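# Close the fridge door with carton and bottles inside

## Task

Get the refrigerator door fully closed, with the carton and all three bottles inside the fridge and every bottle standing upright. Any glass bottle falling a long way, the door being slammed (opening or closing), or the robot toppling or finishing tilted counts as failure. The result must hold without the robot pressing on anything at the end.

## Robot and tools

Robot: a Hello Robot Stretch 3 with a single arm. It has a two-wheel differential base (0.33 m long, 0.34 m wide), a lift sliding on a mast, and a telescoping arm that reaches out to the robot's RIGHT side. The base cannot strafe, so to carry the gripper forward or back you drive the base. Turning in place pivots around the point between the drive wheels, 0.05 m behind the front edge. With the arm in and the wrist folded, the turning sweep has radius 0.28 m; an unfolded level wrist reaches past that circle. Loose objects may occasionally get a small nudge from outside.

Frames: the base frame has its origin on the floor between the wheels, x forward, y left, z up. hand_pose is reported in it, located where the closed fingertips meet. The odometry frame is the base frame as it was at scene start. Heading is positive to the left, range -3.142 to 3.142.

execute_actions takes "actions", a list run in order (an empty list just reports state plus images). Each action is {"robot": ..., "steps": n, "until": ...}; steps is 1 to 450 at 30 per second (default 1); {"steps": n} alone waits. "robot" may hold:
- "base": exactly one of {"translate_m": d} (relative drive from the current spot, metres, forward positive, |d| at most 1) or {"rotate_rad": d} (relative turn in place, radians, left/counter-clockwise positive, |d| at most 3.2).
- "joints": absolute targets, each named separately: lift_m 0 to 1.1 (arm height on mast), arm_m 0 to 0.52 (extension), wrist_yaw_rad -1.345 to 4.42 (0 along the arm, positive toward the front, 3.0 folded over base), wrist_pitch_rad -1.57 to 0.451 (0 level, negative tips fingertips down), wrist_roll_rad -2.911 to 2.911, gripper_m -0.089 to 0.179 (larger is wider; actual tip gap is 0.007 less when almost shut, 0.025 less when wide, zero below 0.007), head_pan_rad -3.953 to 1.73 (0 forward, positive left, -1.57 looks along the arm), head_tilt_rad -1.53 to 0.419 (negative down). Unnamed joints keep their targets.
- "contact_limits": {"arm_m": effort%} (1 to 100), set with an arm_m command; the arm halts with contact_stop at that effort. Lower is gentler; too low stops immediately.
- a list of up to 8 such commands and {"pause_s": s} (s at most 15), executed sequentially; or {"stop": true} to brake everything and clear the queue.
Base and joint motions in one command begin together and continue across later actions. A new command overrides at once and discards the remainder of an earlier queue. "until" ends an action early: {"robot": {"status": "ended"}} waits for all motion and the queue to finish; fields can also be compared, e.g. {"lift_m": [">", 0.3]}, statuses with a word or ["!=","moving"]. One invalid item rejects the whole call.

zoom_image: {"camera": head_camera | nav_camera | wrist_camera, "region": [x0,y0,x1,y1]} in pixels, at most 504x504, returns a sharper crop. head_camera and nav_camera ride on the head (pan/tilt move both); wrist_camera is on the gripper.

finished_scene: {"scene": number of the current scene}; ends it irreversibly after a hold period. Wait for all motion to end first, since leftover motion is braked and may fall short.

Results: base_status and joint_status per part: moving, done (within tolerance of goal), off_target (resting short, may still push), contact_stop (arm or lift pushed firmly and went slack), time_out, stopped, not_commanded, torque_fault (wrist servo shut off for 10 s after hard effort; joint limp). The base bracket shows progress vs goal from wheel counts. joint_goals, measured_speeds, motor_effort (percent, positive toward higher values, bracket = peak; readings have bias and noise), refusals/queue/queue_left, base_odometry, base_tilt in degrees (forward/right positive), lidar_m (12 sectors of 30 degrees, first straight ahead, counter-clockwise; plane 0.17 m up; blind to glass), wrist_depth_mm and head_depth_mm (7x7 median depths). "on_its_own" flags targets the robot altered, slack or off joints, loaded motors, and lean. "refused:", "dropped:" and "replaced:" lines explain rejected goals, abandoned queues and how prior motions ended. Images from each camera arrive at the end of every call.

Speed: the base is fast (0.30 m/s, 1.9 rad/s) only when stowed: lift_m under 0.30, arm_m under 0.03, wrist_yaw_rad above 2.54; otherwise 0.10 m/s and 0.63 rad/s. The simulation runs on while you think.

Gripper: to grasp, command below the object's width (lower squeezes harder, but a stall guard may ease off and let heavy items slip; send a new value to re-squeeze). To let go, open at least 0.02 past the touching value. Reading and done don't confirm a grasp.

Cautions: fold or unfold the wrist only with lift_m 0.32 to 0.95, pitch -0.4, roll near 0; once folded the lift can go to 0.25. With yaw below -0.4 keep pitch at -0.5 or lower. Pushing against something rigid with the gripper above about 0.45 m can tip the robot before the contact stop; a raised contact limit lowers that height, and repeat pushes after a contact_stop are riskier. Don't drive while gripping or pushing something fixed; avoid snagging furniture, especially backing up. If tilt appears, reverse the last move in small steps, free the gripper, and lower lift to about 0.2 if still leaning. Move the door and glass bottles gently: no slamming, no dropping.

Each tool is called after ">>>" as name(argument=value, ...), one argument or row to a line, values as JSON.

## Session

>>> execute_actions(
  actions=[
    {"robot":{"joints":{"head_tilt_rad":-0.4}},"steps":40},
  ],
)

Scene clock: 1.33 s.
robot.base_odometry: x=+0.000 y=+0.000 heading=+0.000 (m, m, rad; robot's odometry frame)
robot.turned_by_wheels: +0.000 (rad since the last result)
robot.turned_by_imu: +0.000 (rad since the last result)
robot.base_tilt: forward=+1.3 right=+1.0 (deg)
robot.lidar_m: 3.31 2.01 2.57 2.17 1.71 1.68 1.45 1.19 1.17 1.28 1.89 3.07
robot.head_depth_mm: 2865 2983 3189 3328 2522 1885 1493 / 3021 3223 3406 3530 2510 1882 1497 / 3292 3385 3652 3719 2520 1879 1513 / 3477 3712 - 3799 2531 1886 1507 / 3284 3464 3640 3652 2527 1881 1499 / 2996 3111 3233 3370 2538 1875 1502 / 2711 2841 2953 3086 2386 1891 1511
robot.base_status: not_commanded
robot.joint_positions: lift_m=+0.506 arm_m=+0.003 wrist_yaw_rad=+2.860 wrist_pitch_rad=-0.447 wrist_roll_rad=-0.015 gripper_m=+0.037 head_pan_rad=+0.018 head_tilt_rad=-0.395
robot.joint_goals: lift_m=+0.506 arm_m=+0.003 wrist_yaw_rad=+2.860 wrist_pitch_rad=-0.447 wrist_roll_rad=-0.015 gripper_m=+0.037 head_pan_rad=+0.018 head_tilt_rad=-0.400
robot.joint_status: lift_m=not_commanded arm_m=not_commanded wrist_yaw_rad=not_commanded wrist_pitch_rad=not_commanded wrist_roll_rad=not_commanded gripper_m=not_commanded head_pan_rad=not_commanded head_tilt_rad=done
robot.measured_speeds: translate_m=+0.000 rotate_rad=+0.000 lift_m=+0.000 arm_m=+0.000 wrist_yaw_rad=+0.000 wrist_pitch_rad=+0.000 wrist_roll_rad=+0.000 head_pan_rad=+0.000 head_tilt_rad=+0.000
robot: refusals=0 queue=done queue_left=0
robot.motor_effort: left_wheel=+0(0) right_wheel=+1(1) lift_m=+39(39) arm_m=+0(1) wrist_yaw_rad=+1(0) wrist_pitch_rad=+6(6) wrist_roll_rad=+0(0) gripper_m=+0(0) head_pan_rad=+0(0) head_tilt_rad=-3(40) (%)
robot.hand_pose: x=+0.0400 y=+0.0641 z=+0.5119 quat_wxyz=(+0.252, +0.699, +0.061, +0.666) (m; robot's base frame)
robot.wrist_depth_mm: - - - - - - - / - - - - - - - / - - - - - - - / - - - - - - - / 891 - 913 887 864 877 874 / 773 - - 746 729 735 742 / 652 643 647 648 647 632 639
pictures: head_camera (sideways: a quarter turn clockwise sets it upright), nav_camera (sideways: a quarter turn counterclockwise sets it upright), wrist_camera
camera_calibration (this result's frames):
head_camera: T_world_to_cam=[[-0.339718, -0.0257736, -0.940174, 1.23973], [-0.0850464, 0.996371, 0.00341613, -0.00119558], [0.936674, 0.0811189, -0.340677, 0.394557], [0, 0, 0, 1]] pos_world=[0.0514856, 0.00113746, 1.29998]
nav_camera: T_world_to_cam=[[0.431847, 0.0139816, 0.901838, -1.13677], [0.0290064, -0.999578, 0.00160715, 0.0511462], [0.90148, 0.0254651, -0.432071, 0.514102], [0, 0, 0, 1]] pos_world=[0.0259733, 0.0539268, 1.24723]
wrist_camera: T_world_to_cam=[[0.958445, -0.285262, -0.00286534, -0.0199111], [-0.170424, -0.564491, -0.807654, 0.486242], [0.228776, 0.774581, -0.589649, 0.409467], [0, 0, 0, 1]] pos_world=[0.00827498, -0.0483656, 0.6341]
Images, in order (width x height): head_camera 896x504, nav_camera 672x504, wrist_camera 644x364.

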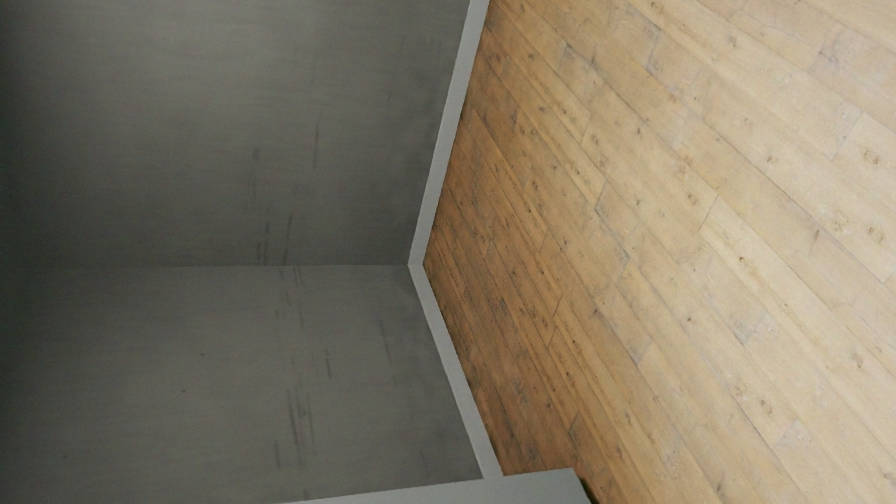

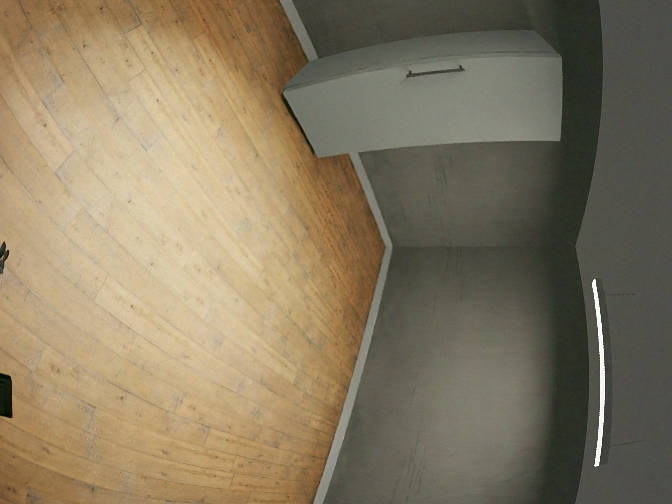

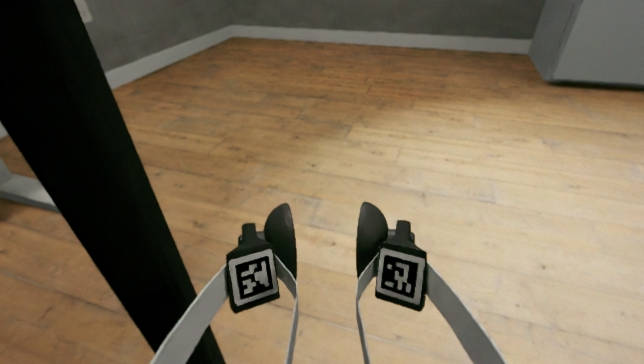

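>>> execute_actions(
  actions=[
    {"robot":[{"base":{"rotate_rad":0.95},"joints":{"lift_m":0.28}},{"base":{"translate_m":1.0}},{"base":{"translate_m":0.5},"joints":{"head_tilt_rad":-0.75,"head_pan_rad":-0.95}}],"steps":450,"until":{"robot":{"status":"ended"}}},
  ],
)

Scene clock: 12.87 s.
robot.base_odometry: x=+0.873 y=+1.220 heading=+0.950 (m, m, rad; robot's odometry frame)
robot.turned_by_wheels: +0.950 (rad since the last result)
robot.turned_by_imu: +0.980 (rad since the last result)
robot.base_tilt: forward=+1.2 right=+1.0 (deg)
robot.lidar_m: 1.07 1.12 1.55 1.66 1.59 2.40 2.67 2.80 3.19 3.10 0.75 0.90
robot.head_depth_mm: 868 1042 1313 1950 1642 1379 1196 / 672 779 988 1222 1544 1388 1209 / 641 721 823 961 1165 1362 1205 / 690 773 875 1010 1210 1362 1210 / 731 832 962 1131 1385 1389 1205 / 798 915 1074 1299 1576 1402 1209 / 877 1021 1214 1421 1563 1402 1208
robot.base_status: done (translate_m +0.5000 of +0.5000)
robot.joint_positions: lift_m=+0.281 arm_m=+0.003 wrist_yaw_rad=+2.860 wrist_pitch_rad=-0.448 wrist_roll_rad=-0.015 gripper_m=+0.037 head_pan_rad=-0.943 head_tilt_rad=-0.741
robot.joint_goals: lift_m=+0.280 arm_m=+0.003 wrist_yaw_rad=+2.860 wrist_pitch_rad=-0.448 wrist_roll_rad=-0.015 gripper_m=+0.037 head_pan_rad=-0.950 head_tilt_rad=-0.750
robot.joint_status: lift_m=done arm_m=not_commanded wrist_yaw_rad=not_commanded wrist_pitch_rad=not_commanded wrist_roll_rad=not_commanded gripper_m=not_commanded head_pan_rad=done head_tilt_rad=done
robot.measured_speeds: translate_m=+0.000 rotate_rad=+0.000 lift_m=+0.000 arm_m=+0.000 wrist_yaw_rad=+0.000 wrist_pitch_rad=+0.000 wrist_roll_rad=+0.000 head_pan_rad=+0.000 head_tilt_rad=+0.000
robot: refusals=0 queue=done queue_left=0
robot.motor_effort: left_wheel=-4(13) right_wheel=+2(7) lift_m=+21(40) arm_m=+0(0) wrist_yaw_rad=+0(0) wrist_pitch_rad=+6(6) wrist_roll_rad=+0(0) gripper_m=-1(0) head_pan_rad=-2(29) head_tilt_rad=-6(34) (%)
robot.hand_pose: x=+0.0399 y=+0.0640 z=+0.2865 quat_wxyz=(+0.252, +0.699, +0.061, +0.666) (m; robot's base frame)
robot.wrist_depth_mm: - - - - - - 939 / - - - - - - 942 / - 920 892 879 880 849 855 / 685 711 698 690 682 686 672 / 572 - 595 567 582 556 563 / 497 - - 484 463 472 468 / 447 - - 419 418 409 411
pictures: head_camera (sideways: a quarter turn clockwise sets it upright), nav_camera (sideways: a quarter turn counterclockwise sets it upright), wrist_camera
camera_calibration (this result's frames):
head_camera: T_world_to_cam=[[-0.391191, 0.505648, -0.768954, 1.01675], [0.771092, 0.636189, 0.0260657, -0.0358985], [0.50238, -0.582738, -0.638773, 0.785072], [0, 0, 0, 1]] pos_world=[0.031019, -0.0337869, 1.28425]
nav_camera: T_world_to_cam=[[0.423448, -0.572979, 0.701703, -0.875797], [-0.802861, -0.596162, -0.00230616, 0.0613151], [0.41965, -0.562394, -0.712466, 0.881824], [0, 0, 0, 1]] pos_world=[0.0500244, 0.0306729, 1.24296]
wrist_camera: T_world_to_cam=[[0.958444, -0.285265, -0.00285931, -0.0205609], [-0.170598, -0.56509, -0.807198, 0.304001], [0.22865, 0.774143, -0.590273, 0.276824], [0, 0, 0, 1]] pos_world=[0.00827279, -0.0483782, 0.408732]
Images, in order (width x height): head_camera 896x504, nav_camera 672x504, wrist_camera 644x364.

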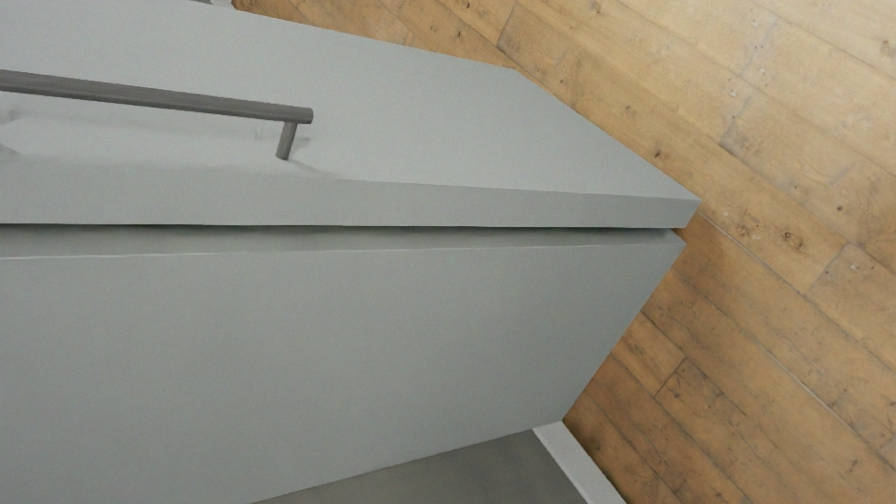

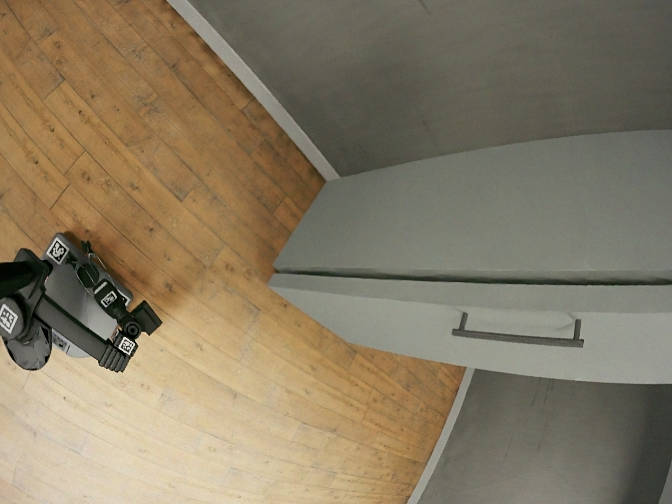

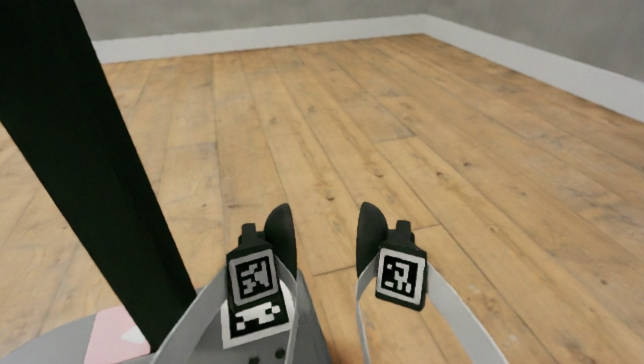

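>>> execute_actions(
  actions=[
    {"robot":[{"base":{"translate_m":0.48},"joints":{"lift_m":0.35,"wrist_pitch_rad":-0.4}},{"joints":{"wrist_yaw_rad":0,"head_pan_rad":-1.57,"head_tilt_rad":-0.9,"gripper_m":0.1}},{"joints":{"wrist_pitch_rad":-0.1,"arm_m":0.1}}],"steps":450,"until":{"robot":{"status":"ended"}}},
  ],
)

Scene clock: 23.33 s.
robot.base_odometry: x=+1.152 y=+1.610 heading=+0.950 (m, m, rad; robot's odometry frame)
robot.turned_by_wheels: +0.000 (rad since the last result)
robot.turned_by_imu: +0.006 (rad since the last result)
robot.base_tilt: forward=+1.2 right=+1.1 (deg)
robot.lidar_m: 0.59 0.62 0.86 1.65 1.72 1.93 3.15 3.31 3.21 0.63 0.66 0.61
robot.head_depth_mm: 2775 2440 2055 1694 1457 1282 1139 / 584 704 1983 1722 1471 1296 1161 / 572 659 764 932 1184 1331 1107 / 564 649 766 936 1175 1284 1149 / 555 641 754 920 1159 1286 1149 / 560 646 758 923 1178 1293 1153 / 563 650 766 929 1188 1305 1161
robot.base_status: done (translate_m +0.4800 of +0.4800)
robot.joint_positions: lift_m=+0.349 arm_m=+0.100 wrist_yaw_rad=+0.002 wrist_pitch_rad=-0.122 wrist_roll_rad=-0.015 gripper_m=+0.100 head_pan_rad=-1.563 head_tilt_rad=-0.888
robot.joint_goals: lift_m=+0.350 arm_m=+0.100 wrist_yaw_rad=+0.000 wrist_pitch_rad=-0.100 wrist_roll_rad=-0.015 gripper_m=+0.100 head_pan_rad=-1.570 head_tilt_rad=-0.900
robot.joint_status: lift_m=done arm_m=done wrist_yaw_rad=done wrist_pitch_rad=done wrist_roll_rad=not_commanded gripper_m=done head_pan_rad=done head_tilt_rad=done
robot.measured_speeds: translate_m=+0.000 rotate_rad=+0.000 lift_m=+0.000 arm_m=+0.000 wrist_yaw_rad=+0.000 wrist_pitch_rad=+0.000 wrist_roll_rad=+0.000 head_pan_rad=+0.000 head_tilt_rad=+0.000
robot: refusals=0 queue=done queue_left=0
robot.motor_effort: left_wheel=-4(14) right_wheel=+2(7) lift_m=+54(56) arm_m=+5(5) wrist_yaw_rad=-2(4) wrist_pitch_rad=+8(9) wrist_roll_rad=+0(0) gripper_m=+1(80) head_pan_rad=-2(26) head_tilt_rad=-8(25) (%)
robot.hand_pose: x=-0.0209 y=-0.4961 z=+0.4330 quat_wxyz=(+0.711, +0.045, -0.700, -0.042) (m; robot's base frame)
robot.wrist_depth_mm: 263 263 264 268 - - - / 279 278 274 279 - - - / 291 289 288 294 - - - / 306 306 299 309 - - - / 322 320 317 328 - - - / 341 337 337 344 798 865 822 / 361 362 359 368 645 669 659
pictures: head_camera (sideways: a quarter turn clockwise sets it upright), nav_camera (sideways: a quarter turn counterclockwise sets it upright), wrist_camera
camera_calibration (this result's frames):
head_camera: T_world_to_cam=[[-0.025622, 0.745015, -0.666556, 0.881069], [0.997238, 0.0655495, 0.034932, -0.0488151], [0.0697173, -0.66382, -0.744636, 0.9254], [0, 0, 0, 1]] pos_world=[0.00673866, -0.0389104, 1.27807]
nav_camera: T_world_to_cam=[[0.0126919, -0.807865, 0.589231, -0.726741], [-0.99982, -0.0185656, -0.00391852, 0.0646151], [0.0141051, -0.589075, -0.807955, 1.00847], [0, 0, 0, 1]] pos_world=[0.0596026, 0.00815473, 1.24327]
wrist_camera: T_world_to_cam=[[-0.999977, 0.00421863, -0.0052811, -0.017879], [0.00630509, 0.300634, -0.953719, 0.592042], [-0.0024357, -0.95373, -0.300654, -0.176597], [0, 0, 0, 1]] pos_world=[-0.0220417, -0.346339, 0.511453]
Images, in order (width x height): head_camera 896x504, nav_camera 672x504, wrist_camera 644x364.

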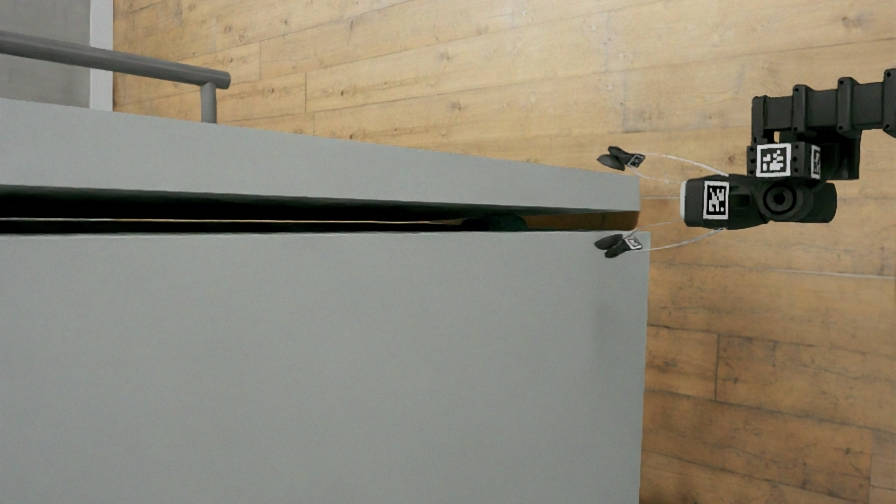

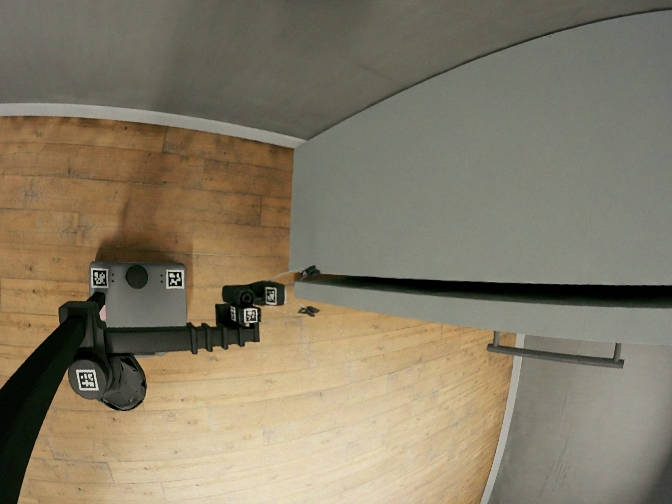

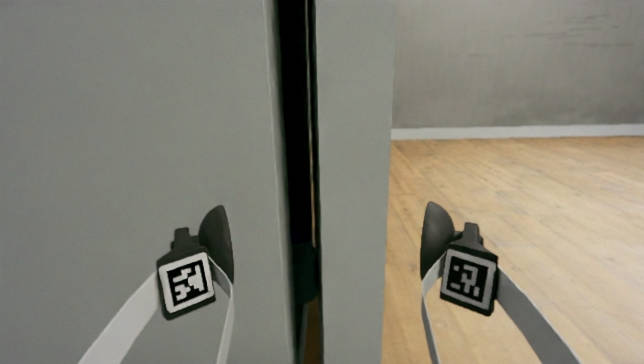

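>>> execute_actions(
  actions=[
    {"robot":[{"base":{"translate_m":-0.037},"joints":{"gripper_m":0.105}},{"joints":{"arm_m":0.28}},{"base":{"translate_m":-0.2},"joints":{"arm_m":0.31}}],"steps":450,"until":{"robot":{"status":"ended"}}},
  ],
)

Scene clock: 33.27 s.
robot.base_odometry: x=+1.014 y=+1.418 heading=+0.950 (m, m, rad; robot's odometry frame)
robot.turned_by_wheels: +0.000 (rad since the last result)
robot.turned_by_imu: +0.001 (rad since the last result)
robot.base_tilt: forward=+1.2 right=+1.0 (deg)
robot.lidar_m: 0.83 0.87 1.21 1.66 1.73 1.75 2.91 3.06 3.20 0.67 0.68 0.86
robot.head_depth_mm: 2860 2545 2037 1707 1464 1281 1143 / 2773 2453 2029 1707 1496 1289 1159 / 598 698 828 1053 1528 1276 1150 / 670 783 934 1153 1419 1289 1152 / 902 1109 1398 1600 1468 1299 1148 / 1060 1212 1274 1011 1214 1299 1155 / 935 704 777 924 1180 1309 1157
robot.base_status: done (translate_m -0.2000 of -0.2000)
robot.joint_positions: lift_m=+0.349 arm_m=+0.310 wrist_yaw_rad=+0.003 wrist_pitch_rad=-0.122 wrist_roll_rad=-0.015 gripper_m=+0.105 head_pan_rad=-1.563 head_tilt_rad=-0.889
robot.joint_goals: lift_m=+0.350 arm_m=+0.310 wrist_yaw_rad=+0.000 wrist_pitch_rad=-0.100 wrist_roll_rad=-0.015 gripper_m=+0.105 head_pan_rad=-1.570 head_tilt_rad=-0.900
robot.joint_status: lift_m=done arm_m=done wrist_yaw_rad=done wrist_pitch_rad=done wrist_roll_rad=not_commanded gripper_m=done head_pan_rad=done head_tilt_rad=done
robot.measured_speeds: translate_m=+0.000 rotate_rad=+0.000 lift_m=+0.000 arm_m=+0.000 wrist_yaw_rad=+0.000 wrist_pitch_rad=+0.000 wrist_roll_rad=+0.000 head_pan_rad=+0.000 head_tilt_rad=+0.000
robot: refusals=0 queue=done queue_left=0
robot.motor_effort: left_wheel=-3(10) right_wheel=+2(10) lift_m=+54(54) arm_m=+4(11) wrist_yaw_rad=-2(18) wrist_pitch_rad=+9(10) wrist_roll_rad=+0(0) gripper_m=-1(33) head_pan_rad=-2(2) head_tilt_rad=-7(8) (%)
robot.hand_pose: x=-0.0207 y=-0.7062 z=+0.4331 quat_wxyz=(+0.711, +0.045, -0.700, -0.042) (m; robot's base frame)
robot.wrist_depth_mm: 552 555 145 114 129 - - / 583 586 165 119 - - - / 615 601 191 125 - - - / 428 550 227 131 - - - / 384 556 197 138 155 - - / 369 491 237 145 167 859 817 / 361 540 476 154 640 656 656
pictures: head_camera (sideways: a quarter turn clockwise sets it upright), nav_camera (sideways: a quarter turn counterclockwise sets it upright), wrist_camera
camera_calibration (this result's frames):
head_camera: T_world_to_cam=[[-0.0254173, 0.745447, -0.666081, 0.880448], [0.997256, 0.0652488, 0.0349687, -0.0488631], [0.0695283, -0.663364, -0.74506, 0.925952], [0, 0, 0, 1]] pos_world=[0.00672768, -0.0388954, 1.27805]
nav_camera: T_world_to_cam=[[0.0124692, -0.808244, 0.588715, -0.726068], [-0.999825, -0.018284, -0.00392532, 0.064624], [0.0139367, -0.588564, -0.808331, 1.00896], [0, 0, 0, 1]] pos_world=[0.0596046, 0.00817716, 1.24327]
wrist_camera: T_world_to_cam=[[-0.99998, 0.00356085, -0.005282, -0.0172918], [0.00610803, 0.300554, -0.953745, 0.655154], [-0.00180862, -0.953758, -0.300569, -0.376934], [0, 0, 0, 1]] pos_world=[-0.0219749, -0.556351, 0.511463]
Images, in order (width x height): head_camera 896x504, nav_camera 672x504, wrist_camera 644x364.

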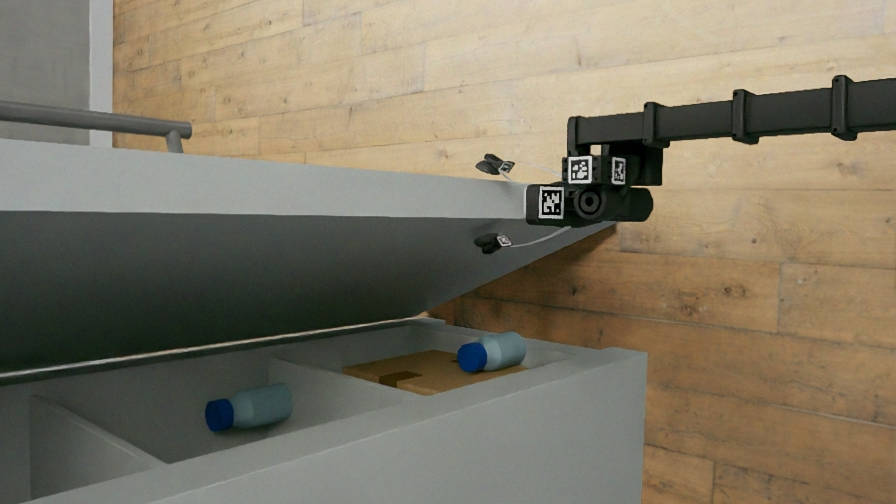

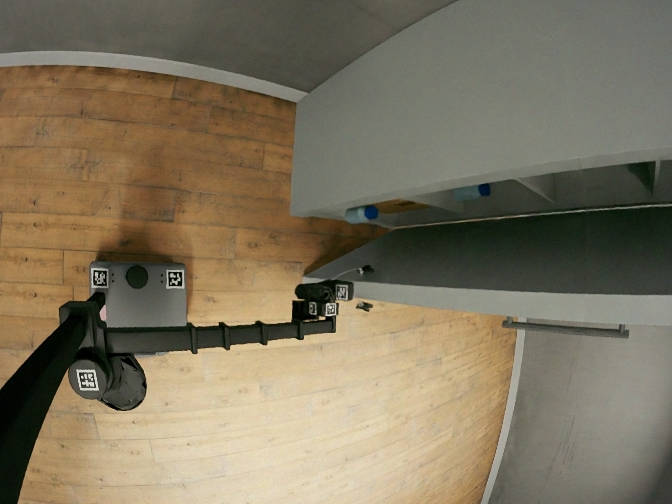

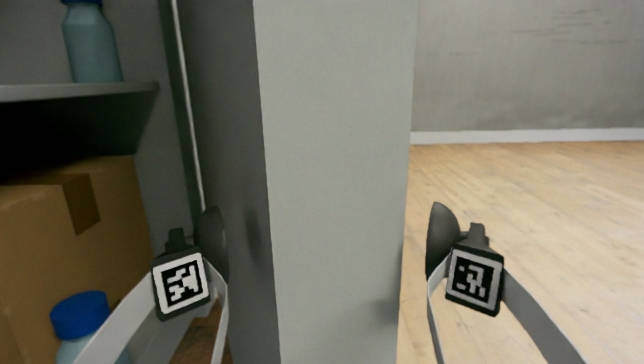

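>>> execute_actions(
  actions=[
    {"robot":[{"joints":{"arm_m":0.2}},{"base":{"translate_m":0.15},"joints":{"gripper_m":0.0}},{"joints":{"arm_m":0.44}},{"base":{"translate_m":-0.1}},{"base":{"translate_m":-0.3},"joints":{"arm_m":0.52,"head_pan_rad":-1.2,"head_tilt_rad":-0.75}}],"steps":450,"until":{"robot":{"status":"ended"}}},
    {"steps":100,"until":{"robot":{"status":"ended"}}},
  ],
)

Scene clock: 38.87 s.
robot.base_odometry: x=+1.101 y=+1.540 heading=+0.950 (m, m, rad; robot's odometry frame)
robot.turned_by_wheels: +0.000 (rad since the last result)
robot.turned_by_imu: +0.000 (rad since the last result)
robot.base_tilt: forward=+0.9 right=+0.6 (deg)
robot.lidar_m: 0.68 0.71 0.98 1.65 1.72 1.86 3.05 3.21 3.21 0.64 0.66 0.70
robot.head_depth_mm: 2901 2543 2039 1728 1466 1283 1140 / 2727 2468 2060 1716 1473 1291 1143 / 589 2332 1952 1655 1510 1255 1139 / 586 691 874 1331 1395 1294 1148 / 988 723 803 950 1166 1296 1157 / 565 650 765 931 1184 1308 1154 / 569 657 771 939 1198 1316 1164
robot.base_status: done (translate_m +0.1500 of +0.1500)
robot.joint_positions: lift_m=+0.350 arm_m=+0.241 wrist_yaw_rad=-0.012 wrist_pitch_rad=-0.149 wrist_roll_rad=-0.015 gripper_m=+0.000 head_pan_rad=-1.564 head_tilt_rad=-0.892
robot.joint_goals: lift_m=+0.350 arm_m=+0.242 wrist_yaw_rad=+0.000 wrist_pitch_rad=-0.100 wrist_roll_rad=-0.015 gripper_m=+0.000 head_pan_rad=-1.570 head_tilt_rad=-0.900
robot.joint_status: lift_m=done arm_m=contact_stop wrist_yaw_rad=done wrist_pitch_rad=done wrist_roll_rad=not_commanded gripper_m=done head_pan_rad=done head_tilt_rad=done
robot.measured_speeds: translate_m=-0.001 rotate_rad=+0.004 lift_m=+0.000 arm_m=-0.010 wrist_yaw_rad=-0.230 wrist_pitch_rad=+0.048 wrist_roll_rad=+0.000 head_pan_rad=+0.000 head_tilt_rad=-0.024
robot: refusals=0 queue=dropped queue_left=0
robot.on_its_own: arm_m is slack since a contact_stop, until your next command for it (your +0.440 is given up)
robot.motor_effort: left_wheel=-2(16) right_wheel=+0(5) lift_m=+45(54) arm_m=+11(51) wrist_yaw_rad=+15(24) wrist_pitch_rad=+18(22) wrist_roll_rad=+0(0) gripper_m=-5(78) head_pan_rad=-2(2) head_tilt_rad=-5(7) (%)
robot.hand_pose: x=-0.0244 y=-0.6360 z=+0.4266 quat_wxyz=(+0.710, +0.049, -0.700, -0.057) (m; robot's base frame)
robot.wrist_depth_mm: 175 613 138 144 - - - / 175 416 145 152 - - - / 174 665 152 159 - - - / 173 362 162 169 - - - / 173 241 172 - - - - / 177 236 185 - 799 809 791 / 186 235 314 201 645 646 643
pictures: head_camera (sideways: a quarter turn clockwise sets it upright), nav_camera (sideways: a quarter turn counterclockwise sets it upright), wrist_camera
dropped: robot: command 2 of its queue: arm_m: contact_stop
camera_calibration (this result's frames):
head_camera: T_world_to_cam=[[-0.0251348, 0.747253, -0.664065, 0.877819], [0.997283, 0.0647589, 0.0351243, -0.0490656], [0.0692508, -0.661377, -0.74685, 0.928282], [0, 0, 0, 1]] pos_world=[0.0067118, -0.0388311, 1.27794]
nav_camera: T_world_to_cam=[[0.0121603, -0.809836, 0.58653, -0.72322], [-0.999832, -0.017877, -0.0039541, 0.0646615], [0.0136876, -0.586384, -0.809918, 1.01102], [0, 0, 0, 1]] pos_world=[0.0596067, 0.00831422, 1.24329]
wrist_camera: T_world_to_cam=[[-0.999819, 0.0183022, -0.00510456, -0.0119253], [0.0107953, 0.32609, -0.945277, 0.640633], [-0.0156361, -0.945162, -0.326228, -0.295885], [0, 0, 0, 1]] pos_world=[-0.0234655, -0.488345, 0.508989]
Images, in order (width x height): head_camera 896x504, nav_camera 672x504, wrist_camera 644x364.

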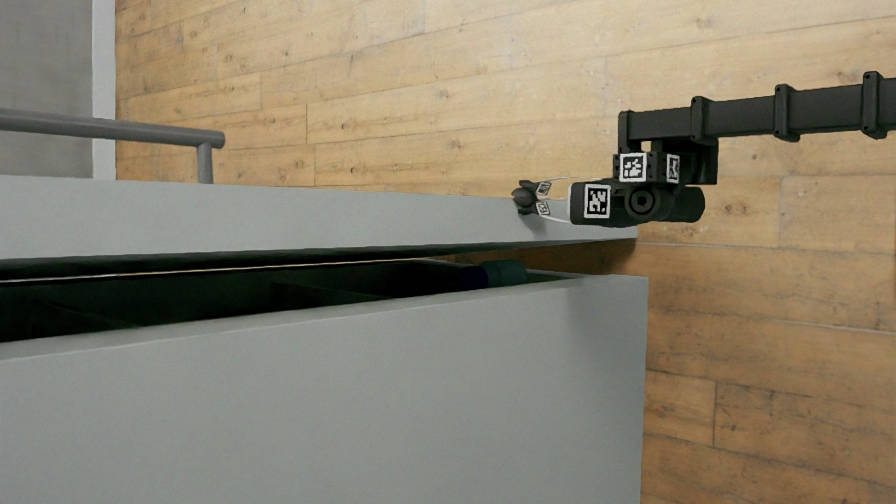

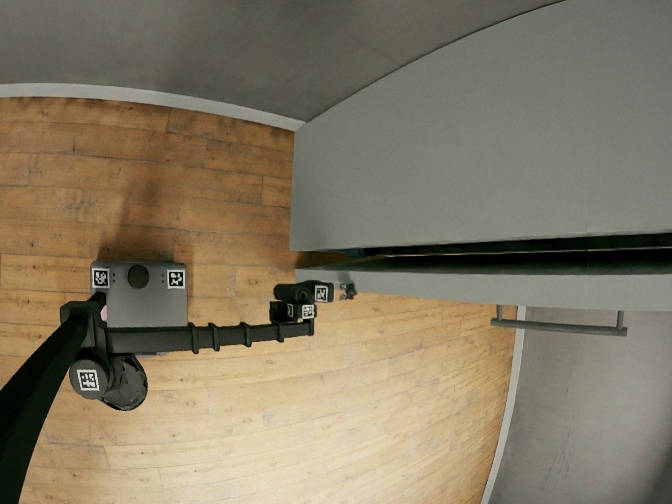

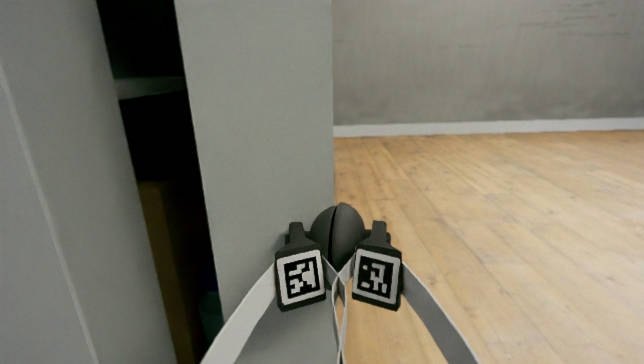

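>>> execute_actions(
  actions=[
    {"robot":[{"joints":{"arm_m":0.18}},{"base":{"translate_m":0.05},"joints":{"gripper_m":0.105}},{"pause_s":1},{"joints":{"arm_m":0.28}},{"base":{"translate_m":-0.2},"joints":{"arm_m":0.31}},{"base":{"translate_m":-0.14},"joints":{"arm_m":0.37,"gripper_m":0.16}},{"base":{"translate_m":-0.08},"joints":{"arm_m":0.45}},{"base":{"translate_m":-0.07},"joints":{"arm_m":0.52,"head_pan_rad":-1.2,"head_tilt_rad":-0.75}}],"steps":450,"until":{"robot":{"status":"ended"}}},
    {"steps":300,"until":{"robot":{"status":"ended"}}},
  ],
)

Scene clock: 44.33 s.
robot.base_odometry: x=+1.130 y=+1.580 heading=+0.950 (m, m, rad; robot's odometry frame)
robot.turned_by_wheels: +0.000 (rad since the last result)
robot.turned_by_imu: -0.049 (rad since the last result)
robot.base_tilt: forward=+0.9 right=+0.6 (deg)
robot.lidar_m: 0.64 0.66 0.88 1.65 1.70 1.90 3.09 3.21 3.25 0.63 0.65 0.67
robot.head_depth_mm: 2946 2572 2029 1700 1465 1278 1137 / 2921 2551 2048 1719 1469 1284 1160 / 2762 2429 2073 1718 1508 1251 1152 / 562 646 778 947 1205 1300 1150 / 894 676 783 944 1156 1306 1155 / 559 644 755 914 1164 1300 1152 / 559 642 755 914 1157 1306 1166
robot.base_status: done (translate_m +0.0500 of +0.0500)
robot.joint_positions: lift_m=+0.350 arm_m=+0.238 wrist_yaw_rad=+0.045 wrist_pitch_rad=-0.150 wrist_roll_rad=-0.014 gripper_m=+0.105 head_pan_rad=-1.566 head_tilt_rad=-0.892
robot.joint_goals: lift_m=+0.350 arm_m=+0.239 wrist_yaw_rad=+0.000 wrist_pitch_rad=-0.100 wrist_roll_rad=-0.014 gripper_m=+0.105 head_pan_rad=-1.570 head_tilt_rad=-0.900
robot.joint_status: lift_m=done arm_m=contact_stop wrist_yaw_rad=done wrist_pitch_rad=done wrist_roll_rad=not_commanded gripper_m=done head_pan_rad=done head_tilt_rad=done
robot.measured_speeds: translate_m=-0.001 rotate_rad=+0.006 lift_m=+0.000 arm_m=-0.022 wrist_yaw_rad=+0.070 wrist_pitch_rad=-0.048 wrist_roll_rad=-0.024 head_pan_rad=+0.000 head_tilt_rad=+0.000
robot: refusals=0 queue=dropped queue_left=0
robot.on_its_own: arm_m is slack since a contact_stop, until your next command for it (your +0.280 is given up)
robot.motor_effort: left_wheel=+14(34) right_wheel=+1(20) lift_m=+45(46) arm_m=+22(51) wrist_yaw_rad=-40(40) wrist_pitch_rad=+20(21) wrist_roll_rad=+0(1) gripper_m=-8(80) head_pan_rad=-1(2) head_tilt_rad=-5(6) (%)
robot.hand_pose: x=-0.0103 y=-0.6324 z=+0.4263 quat_wxyz=(+0.711, +0.069, -0.699, -0.037) (m; robot's base frame)
robot.wrist_depth_mm: 143 171 141 - - - - / 147 182 148 - - - - / 154 181 156 - - - - / 162 194 165 - - - - / 172 179 173 951 - - - / 183 - 184 745 792 823 781 / 194 200 197 610 660 639 640
pictures: head_camera (sideways: a quarter turn clockwise sets it upright), nav_camera (sideways: a quarter turn counterclockwise sets it upright), wrist_camera
dropped: robot: command 3 of its queue: arm_m: contact_stop
camera_calibration (this result's frames):
head_camera: T_world_to_cam=[[-0.0232394, 0.747759, -0.663563, 0.877154], [0.997444, 0.0622029, 0.0351629, -0.0491168], [0.0675689, -0.66105, -0.747293, 0.928869], [0, 0, 0, 1]] pos_world=[0.00661312, -0.0388165, 1.27791]
nav_camera: T_world_to_cam=[[0.0101058, -0.810257, 0.585987, -0.722499], [-0.999875, -0.0153356, -0.00396125, 0.064671], [0.0121961, -0.585874, -0.810311, 1.01154], [0, 0, 0, 1]] pos_world=[0.0596275, 0.00821763, 1.2433]
wrist_camera: T_world_to_cam=[[-0.99927, -0.037647, -0.00644492, -0.0327724], [-0.00623463, 0.327251, -0.944917, 0.639476], [0.0376824, -0.944187, -0.327247, -0.290751], [0, 0, 0, 1]] pos_world=[-0.0178054, -0.485026, 0.508893]
Images, in order (width x height): head_camera 896x504, nav_camera 672x504, wrist_camera 644x364.

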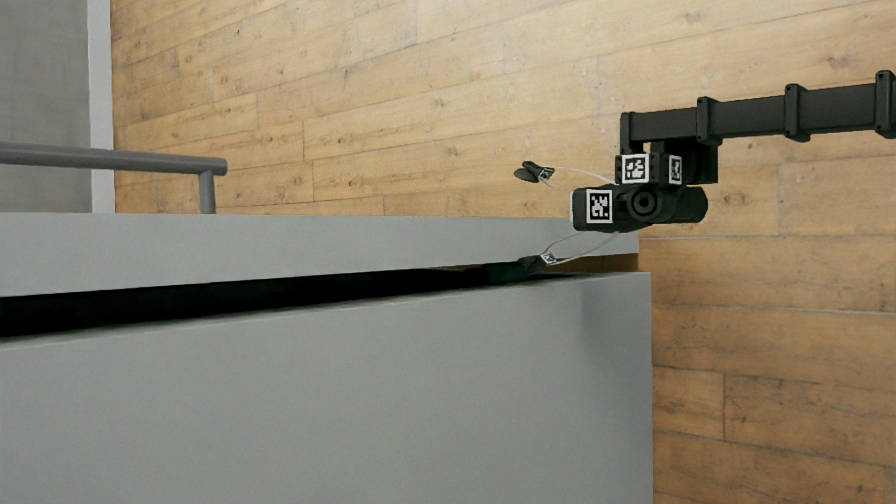

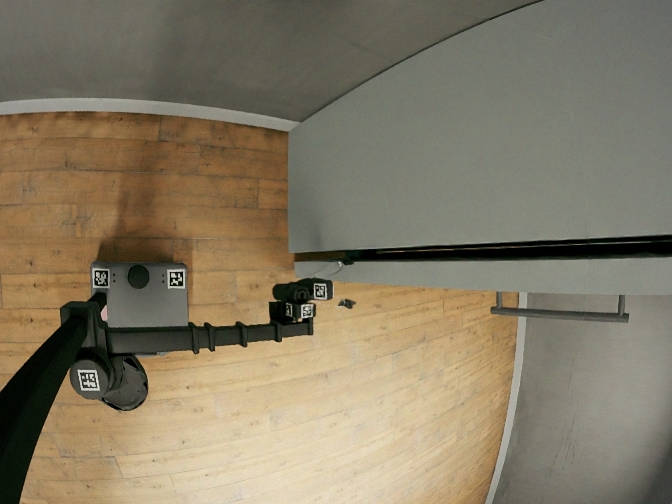

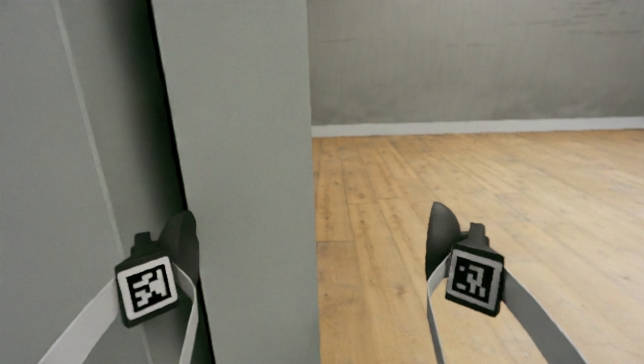

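>>> execute_actions(
  actions=[
    {"robot":[{"joints":{"arm_m":0.16}},{"base":{"rotate_rad":0.07}}],"steps":150,"until":{"robot":{"status":"ended"}}},
  ],
)

Scene clock: 47.03 s.
robot.base_odometry: x=+1.130 y=+1.580 heading=+1.020 (m, m, rad; robot's odometry frame)
robot.turned_by_wheels: +0.070 (rad since the last result)
robot.turned_by_imu: +0.053 (rad since the last result)
robot.base_tilt: forward=+1.2 right=+1.0 (deg)
robot.lidar_m: 0.64 0.67 0.93 1.65 1.73 1.90 3.10 3.25 3.22 0.63 0.66 0.66
robot.head_depth_mm: 2868 2503 2017 1695 1463 1276 1139 / 2769 2403 2044 1699 1463 1312 1143 / 575 667 1933 1630 1434 - 1147 / 950 734 792 972 1204 1290 1153 / 566 640 753 914 1166 1296 1155 / 559 643 757 920 1181 1290 1150 / 561 647 766 933 1193 1304 1154
robot.base_status: done (rotate_rad +0.0699 of +0.0700)
robot.joint_positions: lift_m=+0.350 arm_m=+0.160 wrist_yaw_rad=+0.002 wrist_pitch_rad=-0.122 wrist_roll_rad=-0.013 gripper_m=+0.105 head_pan_rad=-1.566 head_tilt_rad=-0.892
robot.joint_goals: lift_m=+0.350 arm_m=+0.160 wrist_yaw_rad=+0.000 wrist_pitch_rad=-0.100 wrist_roll_rad=-0.013 gripper_m=+0.105 head_pan_rad=-1.570 head_tilt_rad=-0.900
robot.joint_status: lift_m=done arm_m=done wrist_yaw_rad=done wrist_pitch_rad=done wrist_roll_rad=not_commanded gripper_m=done head_pan_rad=done head_tilt_rad=done
robot.measured_speeds: translate_m=+0.000 rotate_rad=+0.000 lift_m=+0.000 arm_m=+0.000 wrist_yaw_rad=+0.000 wrist_pitch_rad=+0.000 wrist_roll_rad=+0.000 head_pan_rad=+0.000 head_tilt_rad=+0.000
robot: refusals=0 queue=done queue_left=0
robot.motor_effort: left_wheel=-4(22) right_wheel=+3(13) lift_m=+45(45) arm_m=-3(25) wrist_yaw_rad=-2(52) wrist_pitch_rad=+9(19) wrist_roll_rad=-1(3) gripper_m=+0(13) head_pan_rad=-2(1) head_tilt_rad=-5(5) (%)
robot.hand_pose: x=-0.0209 y=-0.5566 z=+0.4333 quat_wxyz=(+0.711, +0.045, -0.701, -0.042) (m; robot's base frame)
robot.wrist_depth_mm: 207 206 229 210 - - - / 216 215 252 220 - - - / 227 225 248 231 - - - / 238 237 248 243 - - - / 251 253 312 256 - - - / 265 263 308 271 830 853 813 / 284 283 296 287 663 662 663
pictures: head_camera (sideways: a quarter turn clockwise sets it upright), nav_camera (sideways: a quarter turn counterclockwise sets it upright), wrist_camera
camera_calibration (this result's frames):
head_camera: T_world_to_cam=[[-0.0232376, 0.747754, -0.663569, 0.877162], [0.997444, 0.0622007, 0.0351624, -0.0491162], [0.0675673, -0.661056, -0.747288, 0.928862], [0, 0, 0, 1]] pos_world=[0.00661303, -0.0388166, 1.27791]
nav_camera: T_world_to_cam=[[0.0101038, -0.810253, 0.585993, -0.722507], [-0.999875, -0.0153332, -0.00396117, 0.0646709], [0.0121947, -0.58588, -0.810306, 1.01154], [0, 0, 0, 1]] pos_world=[0.0596275, 0.00821705, 1.2433]
wrist_camera: T_world_to_cam=[[-0.999959, 0.00464529, -0.00779153, -0.0163262], [0.00882783, 0.300708, -0.953675, 0.610557], [-0.00208712, -0.953705, -0.300737, -0.234118], [0, 0, 0, 1]] pos_world=[-0.022204, -0.406804, 0.511738]
Images, in order (width x height): head_camera 896x504, nav_camera 672x504, wrist_camera 644x364.

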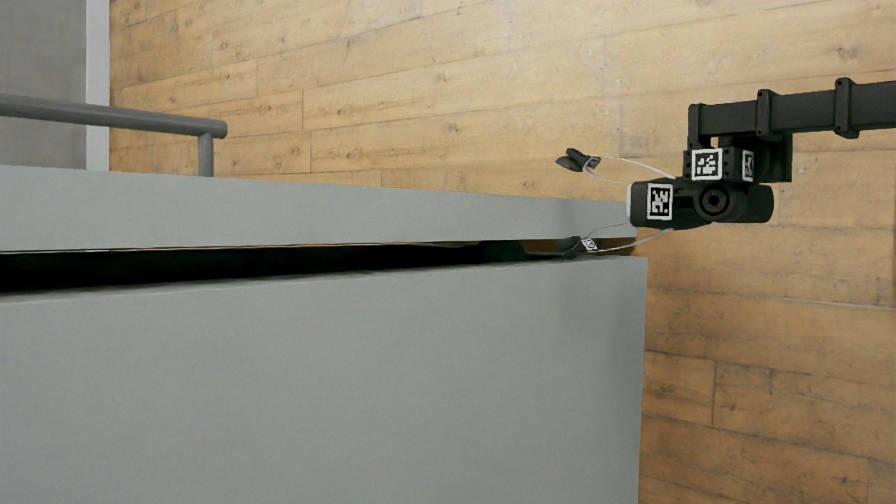

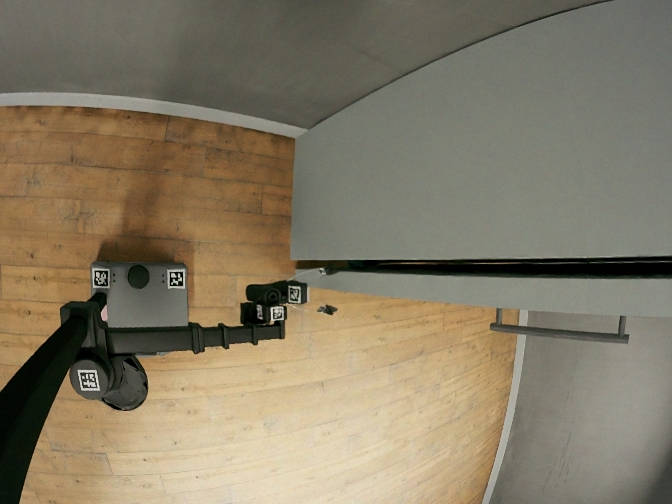

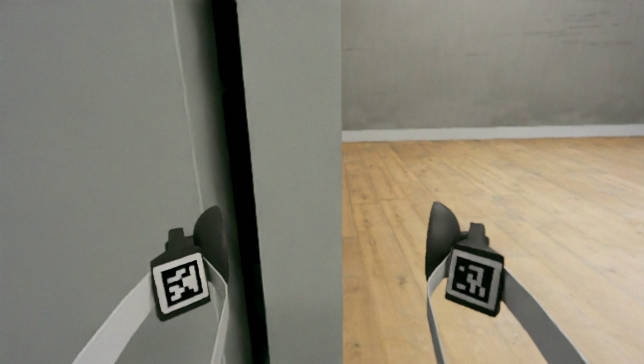

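Inner face is 0.052 left; want 0.038.

>>> execute_actions(
  actions=[
    {"robot":[{"base":{"translate_m":0.016}},{"joints":{"arm_m":0.28}},{"base":{"translate_m":-0.2},"joints":{"arm_m":0.31}},{"base":{"translate_m":-0.14},"joints":{"arm_m":0.37,"gripper_m":0.16}},{"base":{"translate_m":-0.08},"joints":{"arm_m":0.45}},{"base":{"translate_m":-0.07},"joints":{"arm_m":0.52,"head_pan_rad":-1.2,"head_tilt_rad":-0.75}}],"steps":450,"until":{"robot":{"status":"ended"}}},
    {"steps":300,"until":{"robot":{"status":"ended"}}},
  ],
)

Scene clock: 60.47 s.
robot.base_odometry: x=+0.882 y=+1.176 heading=+1.020 (m, m, rad; robot's odometry frame)
robot.turned_by_wheels: +0.000 (rad since the last result)
robot.turned_by_imu: -0.045 (rad since the last result)
robot.base_tilt: forward=+1.2 right=+1.0 (deg)
robot.lidar_m: 1.12 1.16 1.55 1.64 1.54 2.27 2.62 2.70 3.25 1.00 0.86 0.89
robot.head_depth_mm: 881 966 1071 1208 1443 1368 1198 / 951 1051 1175 1329 1505 1374 1194 / 1019 1145 1292 1486 1588 1389 1199 / 1119 1261 1436 1669 1624 1379 1197 / 1150 1294 1406 1584 1548 1385 1197 / 1185 1322 1460 1269 1309 1380 1197 / 1206 843 906 1033 1294 1399 1205
robot.base_status: done (translate_m -0.0700 of -0.0700)
robot.joint_positions: lift_m=+0.350 arm_m=+0.520 wrist_yaw_rad=+0.002 wrist_pitch_rad=-0.122 wrist_roll_rad=-0.018 gripper_m=+0.160 head_pan_rad=-1.207 head_tilt_rad=-0.754
robot.joint_goals: lift_m=+0.350 arm_m=+0.520 wrist_yaw_rad=+0.000 wrist_pitch_rad=-0.100 wrist_roll_rad=-0.018 gripper_m=+0.160 head_pan_rad=-1.200 head_tilt_rad=-0.750
robot.joint_status: lift_m=done arm_m=done wrist_yaw_rad=done wrist_pitch_rad=done wrist_roll_rad=not_commanded gripper_m=done head_pan_rad=done head_tilt_rad=done
robot.measured_speeds: translate_m=+0.000 rotate_rad=+0.000 lift_m=+0.000 arm_m=+0.000 wrist_yaw_rad=+0.000 wrist_pitch_rad=+0.000 wrist_roll_rad=+0.000 head_pan_rad=+0.000 head_tilt_rad=+0.000
robot: refusals=0 queue=done queue_left=0
robot.motor_effort: left_wheel=+1(35) right_wheel=+0(22) lift_m=+45(45) arm_m=+4(41) wrist_yaw_rad=-2(35) wrist_pitch_rad=+8(19) wrist_roll_rad=+1(3) gripper_m=+0(83) head_pan_rad=+2(20) head_tilt_rad=+3(26) (%)
robot.hand_pose: x=-0.0209 y=-0.9162 z=+0.4335 quat_wxyz=(+0.712, +0.044, -0.699, -0.042) (m; robot's base frame)
robot.wrist_depth_mm: 278 250 224 - - - - / 297 265 237 - - - - / 320 284 248 - - - - / 345 298 263 - - - - / 372 322 282 324 - - - / 411 - 299 337 834 821 853 / 448 376 321 356 665 666 643
pictures: head_camera (sideways: a quarter turn clockwise sets it upright), nav_camera (sideways: a quarter turn counterclockwise sets it upright), wrist_camera
camera_calibration (this result's frames):
head_camera: T_world_to_cam=[[-0.24944, 0.599691, -0.760362, 1.00468], [0.91043, 0.412789, 0.0268928, -0.0378248], [0.329996, -0.685548, -0.648943, 0.799352], [0, 0, 0, 1]] pos_world=[0.021262, -0.0388922, 1.28367]
nav_camera: T_world_to_cam=[[0.262703, -0.672259, 0.692138, -0.862352], [-0.930548, -0.366162, -0.00245439, 0.0622869], [0.255085, -0.643423, -0.721761, 0.894918], [0, 0, 0, 1]] pos_world=[0.0562231, 0.0188933, 1.24294]
wrist_camera: T_world_to_cam=[[-0.999988, 0.00387885, -0.00288937, -0.0174422], [0.00392037, 0.300137, -0.953888, 0.718297], [-0.00283278, -0.953888, -0.300149, -0.57743], [0, 0, 0, 1]] pos_world=[-0.0218937, -0.766324, 0.511809]
Images, in order (width x height): head_camera 896x504, nav_camera 672x504, wrist_camera 644x364.

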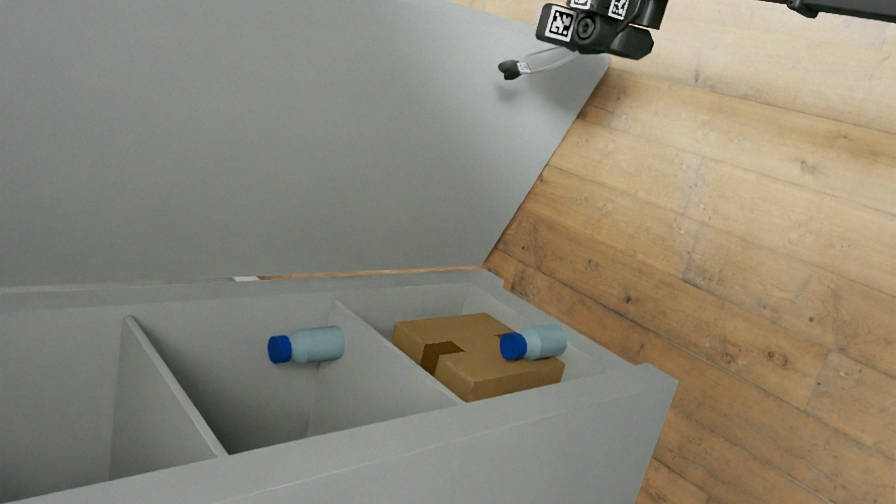

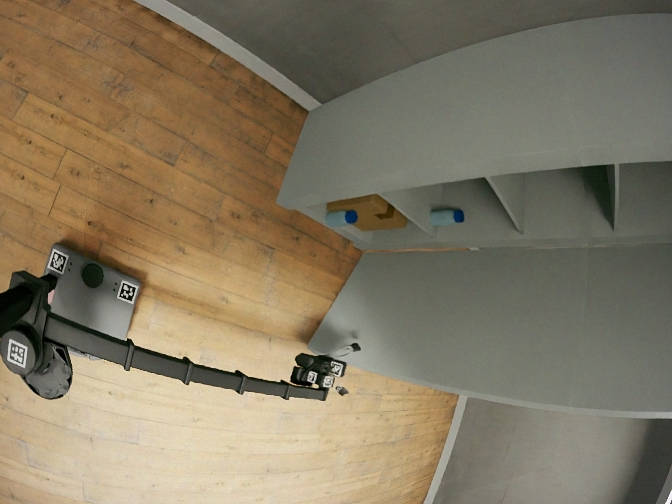

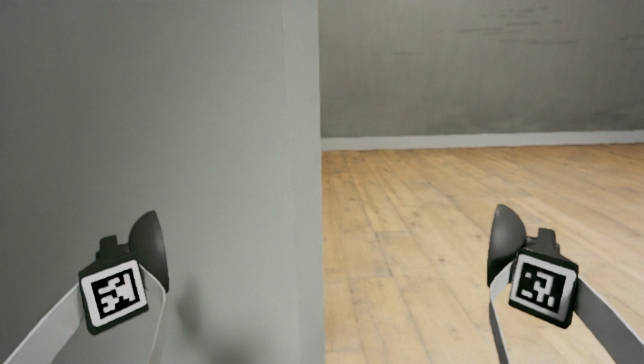

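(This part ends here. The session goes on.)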